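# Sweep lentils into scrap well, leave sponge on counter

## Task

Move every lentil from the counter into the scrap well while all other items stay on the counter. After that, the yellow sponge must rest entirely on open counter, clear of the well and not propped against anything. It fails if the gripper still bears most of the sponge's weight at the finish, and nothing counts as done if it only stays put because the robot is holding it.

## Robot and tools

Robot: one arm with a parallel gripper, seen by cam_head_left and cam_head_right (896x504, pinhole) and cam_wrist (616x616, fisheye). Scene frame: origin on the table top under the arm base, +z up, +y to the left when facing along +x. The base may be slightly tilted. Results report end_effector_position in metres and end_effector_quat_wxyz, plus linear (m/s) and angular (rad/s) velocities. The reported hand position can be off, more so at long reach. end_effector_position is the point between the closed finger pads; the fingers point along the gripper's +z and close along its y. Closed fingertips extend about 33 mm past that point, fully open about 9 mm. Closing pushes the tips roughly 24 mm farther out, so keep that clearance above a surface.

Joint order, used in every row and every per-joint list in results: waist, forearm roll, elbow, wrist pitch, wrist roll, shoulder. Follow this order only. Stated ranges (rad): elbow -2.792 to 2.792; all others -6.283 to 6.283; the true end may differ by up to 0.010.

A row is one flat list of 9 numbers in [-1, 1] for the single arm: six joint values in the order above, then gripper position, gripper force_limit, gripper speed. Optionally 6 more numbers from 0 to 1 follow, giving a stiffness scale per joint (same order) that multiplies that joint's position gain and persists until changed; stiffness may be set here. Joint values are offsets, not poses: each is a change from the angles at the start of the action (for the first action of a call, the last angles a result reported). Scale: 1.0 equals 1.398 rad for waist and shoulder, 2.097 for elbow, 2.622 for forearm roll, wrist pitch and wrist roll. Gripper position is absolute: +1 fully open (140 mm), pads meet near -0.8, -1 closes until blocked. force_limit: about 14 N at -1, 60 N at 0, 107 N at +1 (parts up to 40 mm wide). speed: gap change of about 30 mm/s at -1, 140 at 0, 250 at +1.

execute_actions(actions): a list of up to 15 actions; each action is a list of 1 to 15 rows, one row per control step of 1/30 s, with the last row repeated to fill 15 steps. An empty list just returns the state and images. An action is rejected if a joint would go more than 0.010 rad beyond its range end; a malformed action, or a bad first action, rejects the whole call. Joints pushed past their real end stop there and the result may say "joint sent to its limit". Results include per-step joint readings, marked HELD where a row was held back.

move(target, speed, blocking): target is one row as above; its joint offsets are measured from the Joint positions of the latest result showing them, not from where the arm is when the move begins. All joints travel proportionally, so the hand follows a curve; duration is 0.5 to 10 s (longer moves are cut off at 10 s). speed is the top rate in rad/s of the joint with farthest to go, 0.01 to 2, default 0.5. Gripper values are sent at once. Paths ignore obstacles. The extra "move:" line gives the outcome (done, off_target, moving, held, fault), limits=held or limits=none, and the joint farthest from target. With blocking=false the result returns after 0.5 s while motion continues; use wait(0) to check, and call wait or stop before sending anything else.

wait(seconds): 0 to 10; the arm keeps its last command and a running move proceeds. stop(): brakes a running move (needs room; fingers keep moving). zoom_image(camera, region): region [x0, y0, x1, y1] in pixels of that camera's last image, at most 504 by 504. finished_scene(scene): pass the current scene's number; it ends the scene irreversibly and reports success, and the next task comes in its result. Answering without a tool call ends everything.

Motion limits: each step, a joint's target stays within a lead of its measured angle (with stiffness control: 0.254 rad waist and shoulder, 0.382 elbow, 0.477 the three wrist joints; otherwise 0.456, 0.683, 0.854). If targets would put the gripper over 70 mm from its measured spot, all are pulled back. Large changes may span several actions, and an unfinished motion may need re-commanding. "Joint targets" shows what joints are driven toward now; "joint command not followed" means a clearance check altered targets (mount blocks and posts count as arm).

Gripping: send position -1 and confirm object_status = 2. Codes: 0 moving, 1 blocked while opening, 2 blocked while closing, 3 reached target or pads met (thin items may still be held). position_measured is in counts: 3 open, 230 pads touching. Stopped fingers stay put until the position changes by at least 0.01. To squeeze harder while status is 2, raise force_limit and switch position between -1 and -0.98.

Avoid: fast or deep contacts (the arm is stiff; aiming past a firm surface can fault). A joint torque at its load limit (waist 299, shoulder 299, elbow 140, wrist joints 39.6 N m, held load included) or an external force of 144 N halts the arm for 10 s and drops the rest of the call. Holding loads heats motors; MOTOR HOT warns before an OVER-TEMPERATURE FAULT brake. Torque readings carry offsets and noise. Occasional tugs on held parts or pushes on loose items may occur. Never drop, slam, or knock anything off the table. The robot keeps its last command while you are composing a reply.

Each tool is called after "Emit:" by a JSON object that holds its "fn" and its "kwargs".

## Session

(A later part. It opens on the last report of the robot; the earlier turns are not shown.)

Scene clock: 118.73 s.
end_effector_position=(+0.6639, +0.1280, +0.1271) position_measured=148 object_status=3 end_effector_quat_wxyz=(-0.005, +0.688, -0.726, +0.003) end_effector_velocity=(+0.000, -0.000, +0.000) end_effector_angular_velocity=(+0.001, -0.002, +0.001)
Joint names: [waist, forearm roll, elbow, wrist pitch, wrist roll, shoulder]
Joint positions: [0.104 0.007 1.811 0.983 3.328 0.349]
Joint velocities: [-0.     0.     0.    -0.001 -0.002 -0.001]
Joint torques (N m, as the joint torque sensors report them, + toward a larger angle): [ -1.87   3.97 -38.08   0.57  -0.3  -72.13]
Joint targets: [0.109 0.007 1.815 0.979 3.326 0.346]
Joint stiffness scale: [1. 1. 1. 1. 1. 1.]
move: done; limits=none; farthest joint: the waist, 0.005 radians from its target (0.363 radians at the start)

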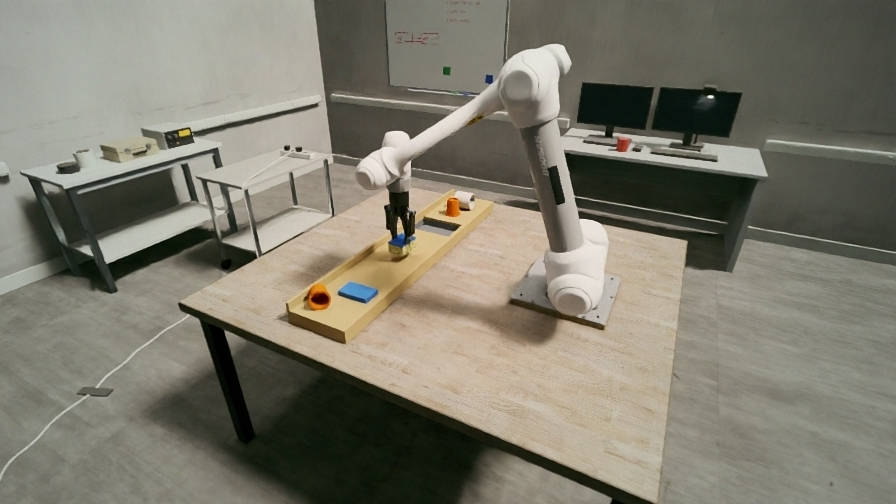

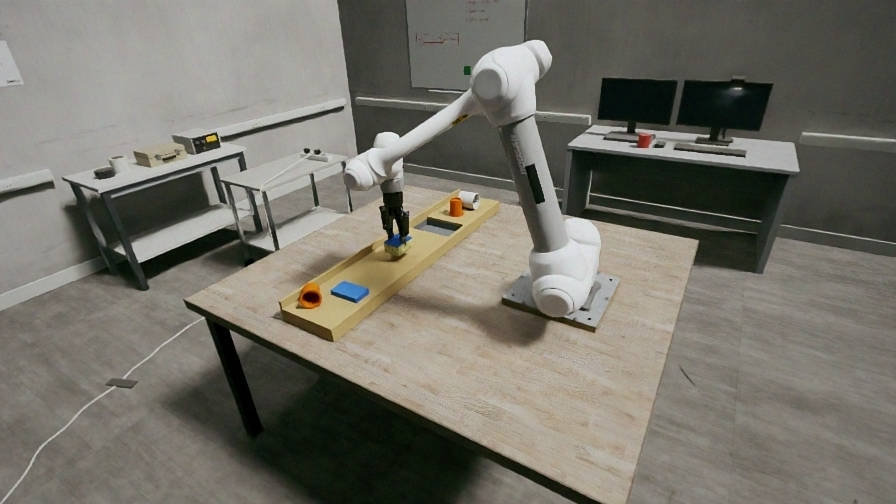

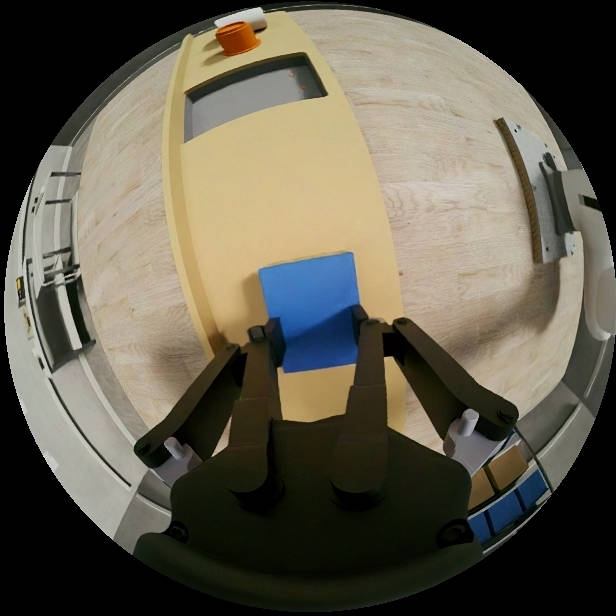

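Emit:
{"fn": "move", "kwargs": {"target": [0,0,0.0155,-0.0275,0,0.0305,-0.15,-0.8,0], "speed": 0.1}}

Emit:
{"fn": "move", "kwargs": {"target": [0,0,0,0,0,0,0.6,-0.8,0]}}

Emit:
{"fn": "move", "kwargs": {"target": [0,0,-0.03,0.055,0,-0.06,0.6,-0.8,0], "speed": 0.3}}

Scene clock: 123.80 s.
end_effector_position=(+0.6653, +0.1279, +0.0880) position_measured=148 object_status=3 end_effector_quat_wxyz=(-0.005, +0.687, -0.726, +0.004) end_effector_velocity=(-0.000, +0.000, -0.001) end_effector_angular_velocity=(+0.001, +0.000, -0.001)
Joint names: [waist, forearm roll, elbow, wrist pitch, wrist roll, shoulder]
Joint positions: [0.104 0.007 1.839 0.916 3.328 0.388]
Joint velocities: [-0.     0.002  0.001 -0.001 -0.     0.   ]
Joint torques (N m, as the joint torque sensors report them, + toward a larger angle): [ -2.14   3.47 -34.81   0.56  -0.36 -70.81]
Joint targets: [0.104 0.007 1.843 0.911 3.328 0.392]
Joint stiffness scale: [1. 1. 1. 1. 1. 1.]
move: done; limits=none; farthest joint: the elbow, 0.005 radians from its target (0.033 radians at the start)

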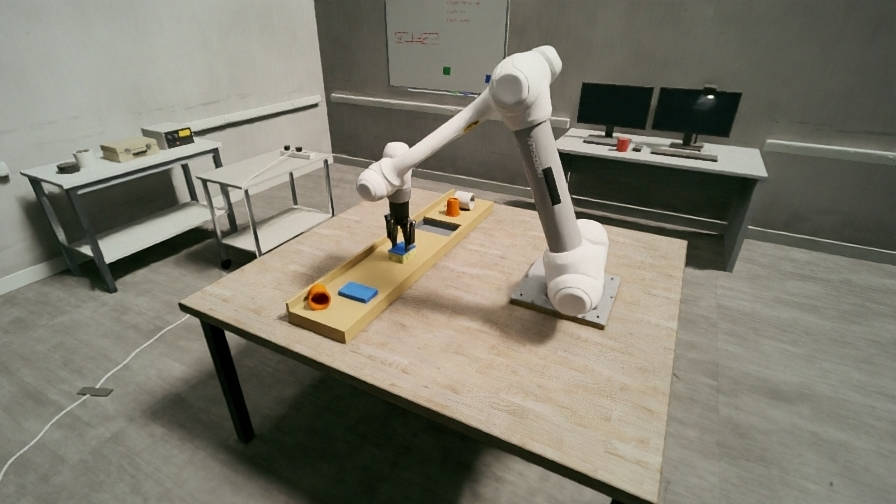

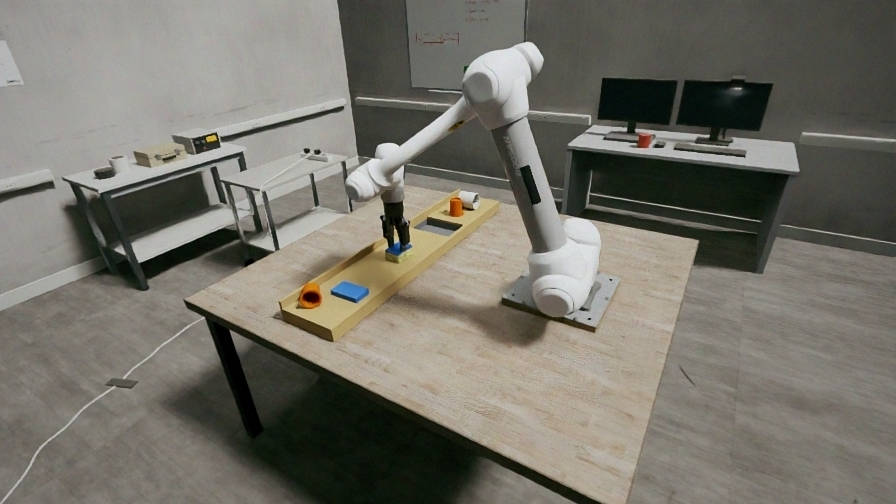

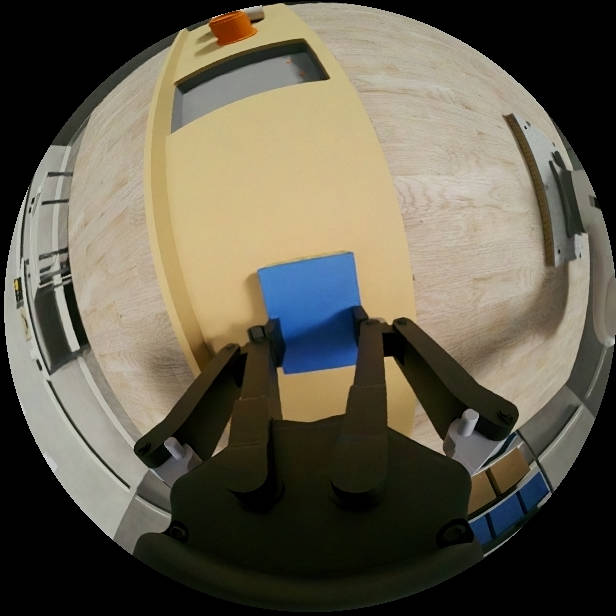

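Scene clock: 124.47 s.
end_effector_position=(+0.6653, +0.1279, +0.0880) position_measured=53 object_status=3 end_effector_quat_wxyz=(-0.005, +0.687, -0.726, +0.004) end_effector_velocity=(+0.000, -0.000, +0.001) end_effector_angular_velocity=(+0.000, -0.002, -0.000)
Joint names: [waist, forearm roll, elbow, wrist pitch, wrist roll, shoulder]
Joint positions: [0.104 0.007 1.839 0.916 3.328 0.388]
Joint velocities: [-0.     0.    -0.001  0.     0.    -0.001]
Joint torques (N m, as the joint torque sensors report them, + toward a larger angle): [ -3.86   3.42 -35.86   0.66  -0.53 -71.46]
Joint targets: [0.104 0.007 1.839 0.916 3.328 0.388]
Joint stiffness scale: [1. 1. 1. 1. 1. 1.]
move: done; limits=none; farthest joint: the waist, 0.000 radians from its target (0.000 radians at the start)

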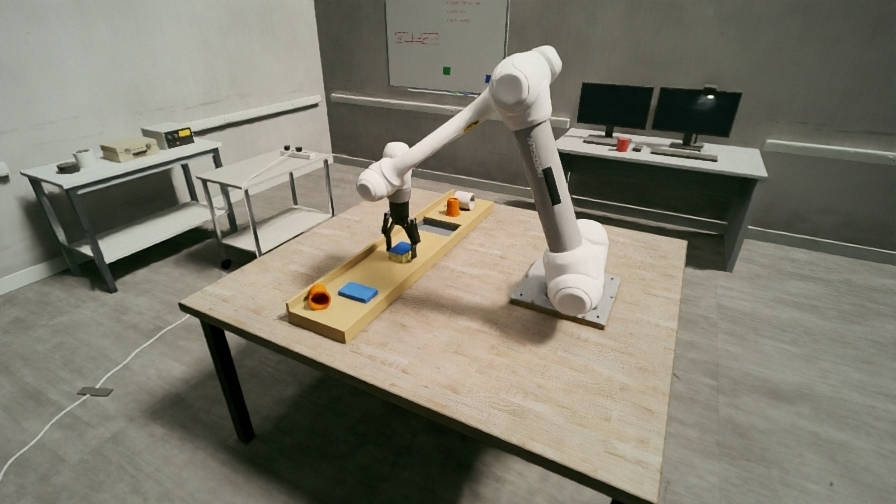

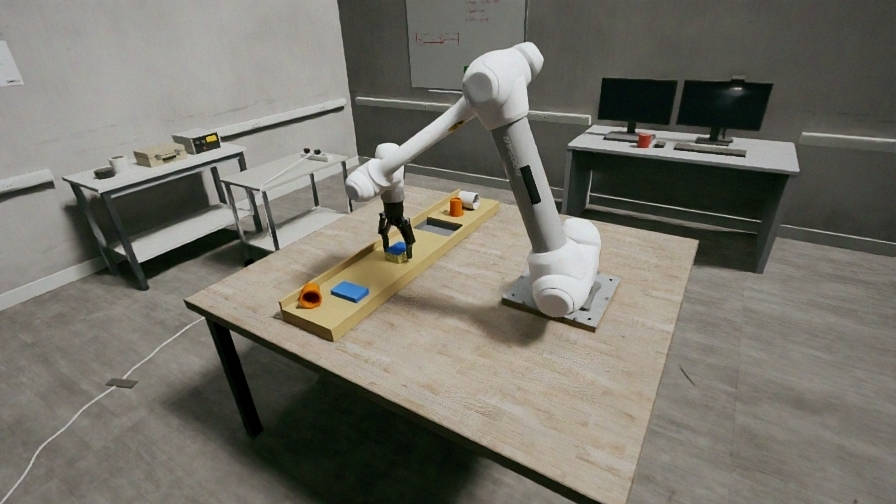

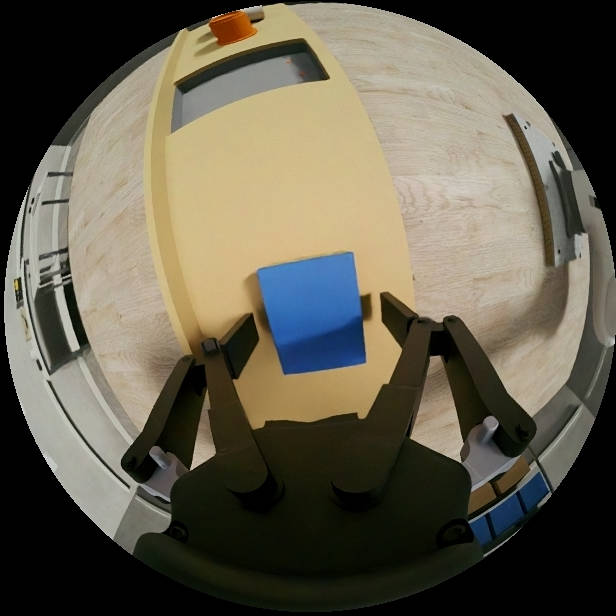

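Scene clock: 125.40 s.
end_effector_position=(+0.6605, +0.1279, +0.1700) position_measured=53 object_status=3 end_effector_quat_wxyz=(-0.005, +0.688, -0.726, +0.003) end_effector_velocity=(-0.000, +0.000, -0.000) end_effector_angular_velocity=(+0.001, +0.002, -0.001)
Joint names: [waist, forearm roll, elbow, wrist pitch, wrist roll, shoulder]
Joint positions: [0.104 0.007 1.78  1.055 3.328 0.307]
Joint velocities: [-0.     0.002 -0.     0.002 -0.     0.001]
Joint torques (N m, as the joint torque sensors report them, + toward a larger angle): [ -2.09   3.57 -38.47   0.31  -0.32 -69.87]
Joint targets: [0.104 0.007 1.776 1.060 3.328 0.304]
Joint stiffness scale: [1. 1. 1. 1. 1. 1.]
move: done; limits=none; farthest joint: the wrist pitch, 0.005 radians from its target (0.144 radians at the start)

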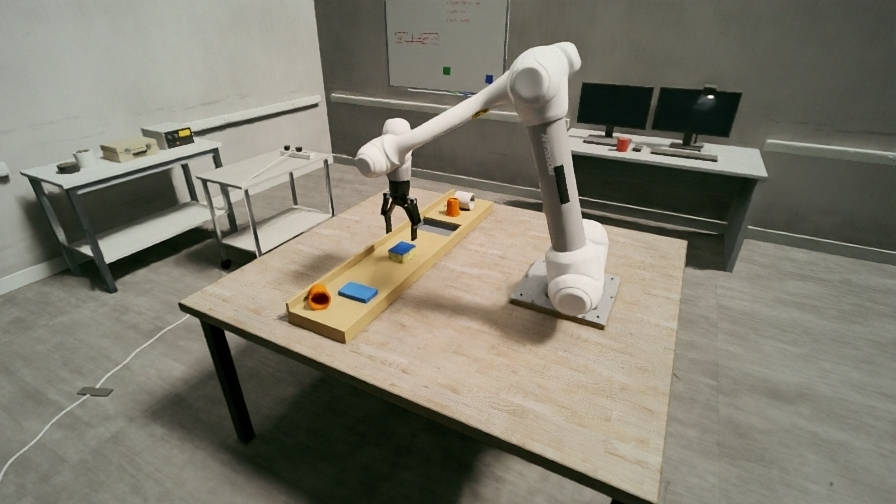

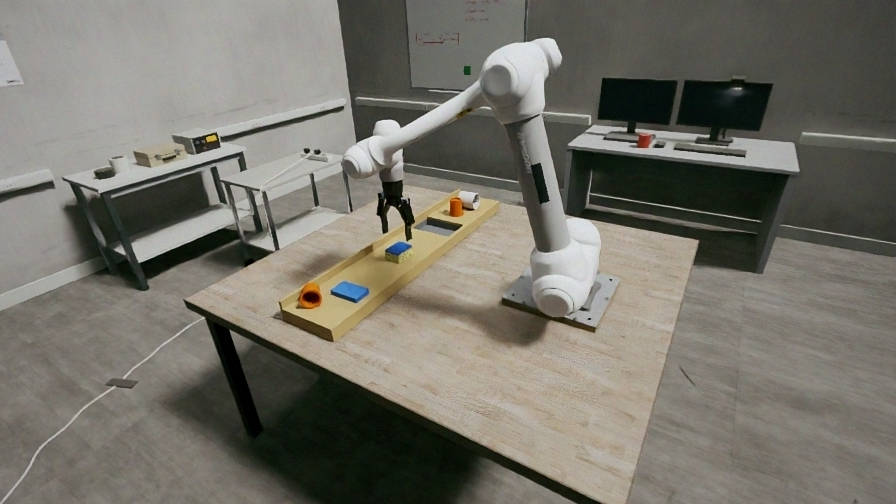

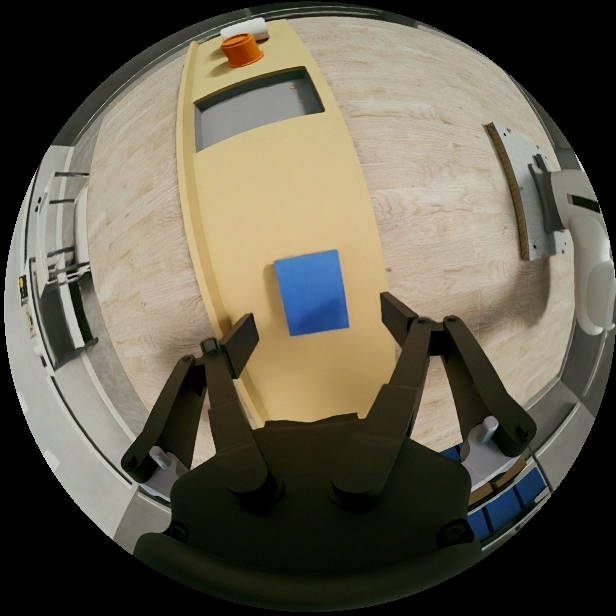

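Emit:
{"fn": "finished_scene", "kwargs": {"scene": 1}}

The scene is finished: the task was done.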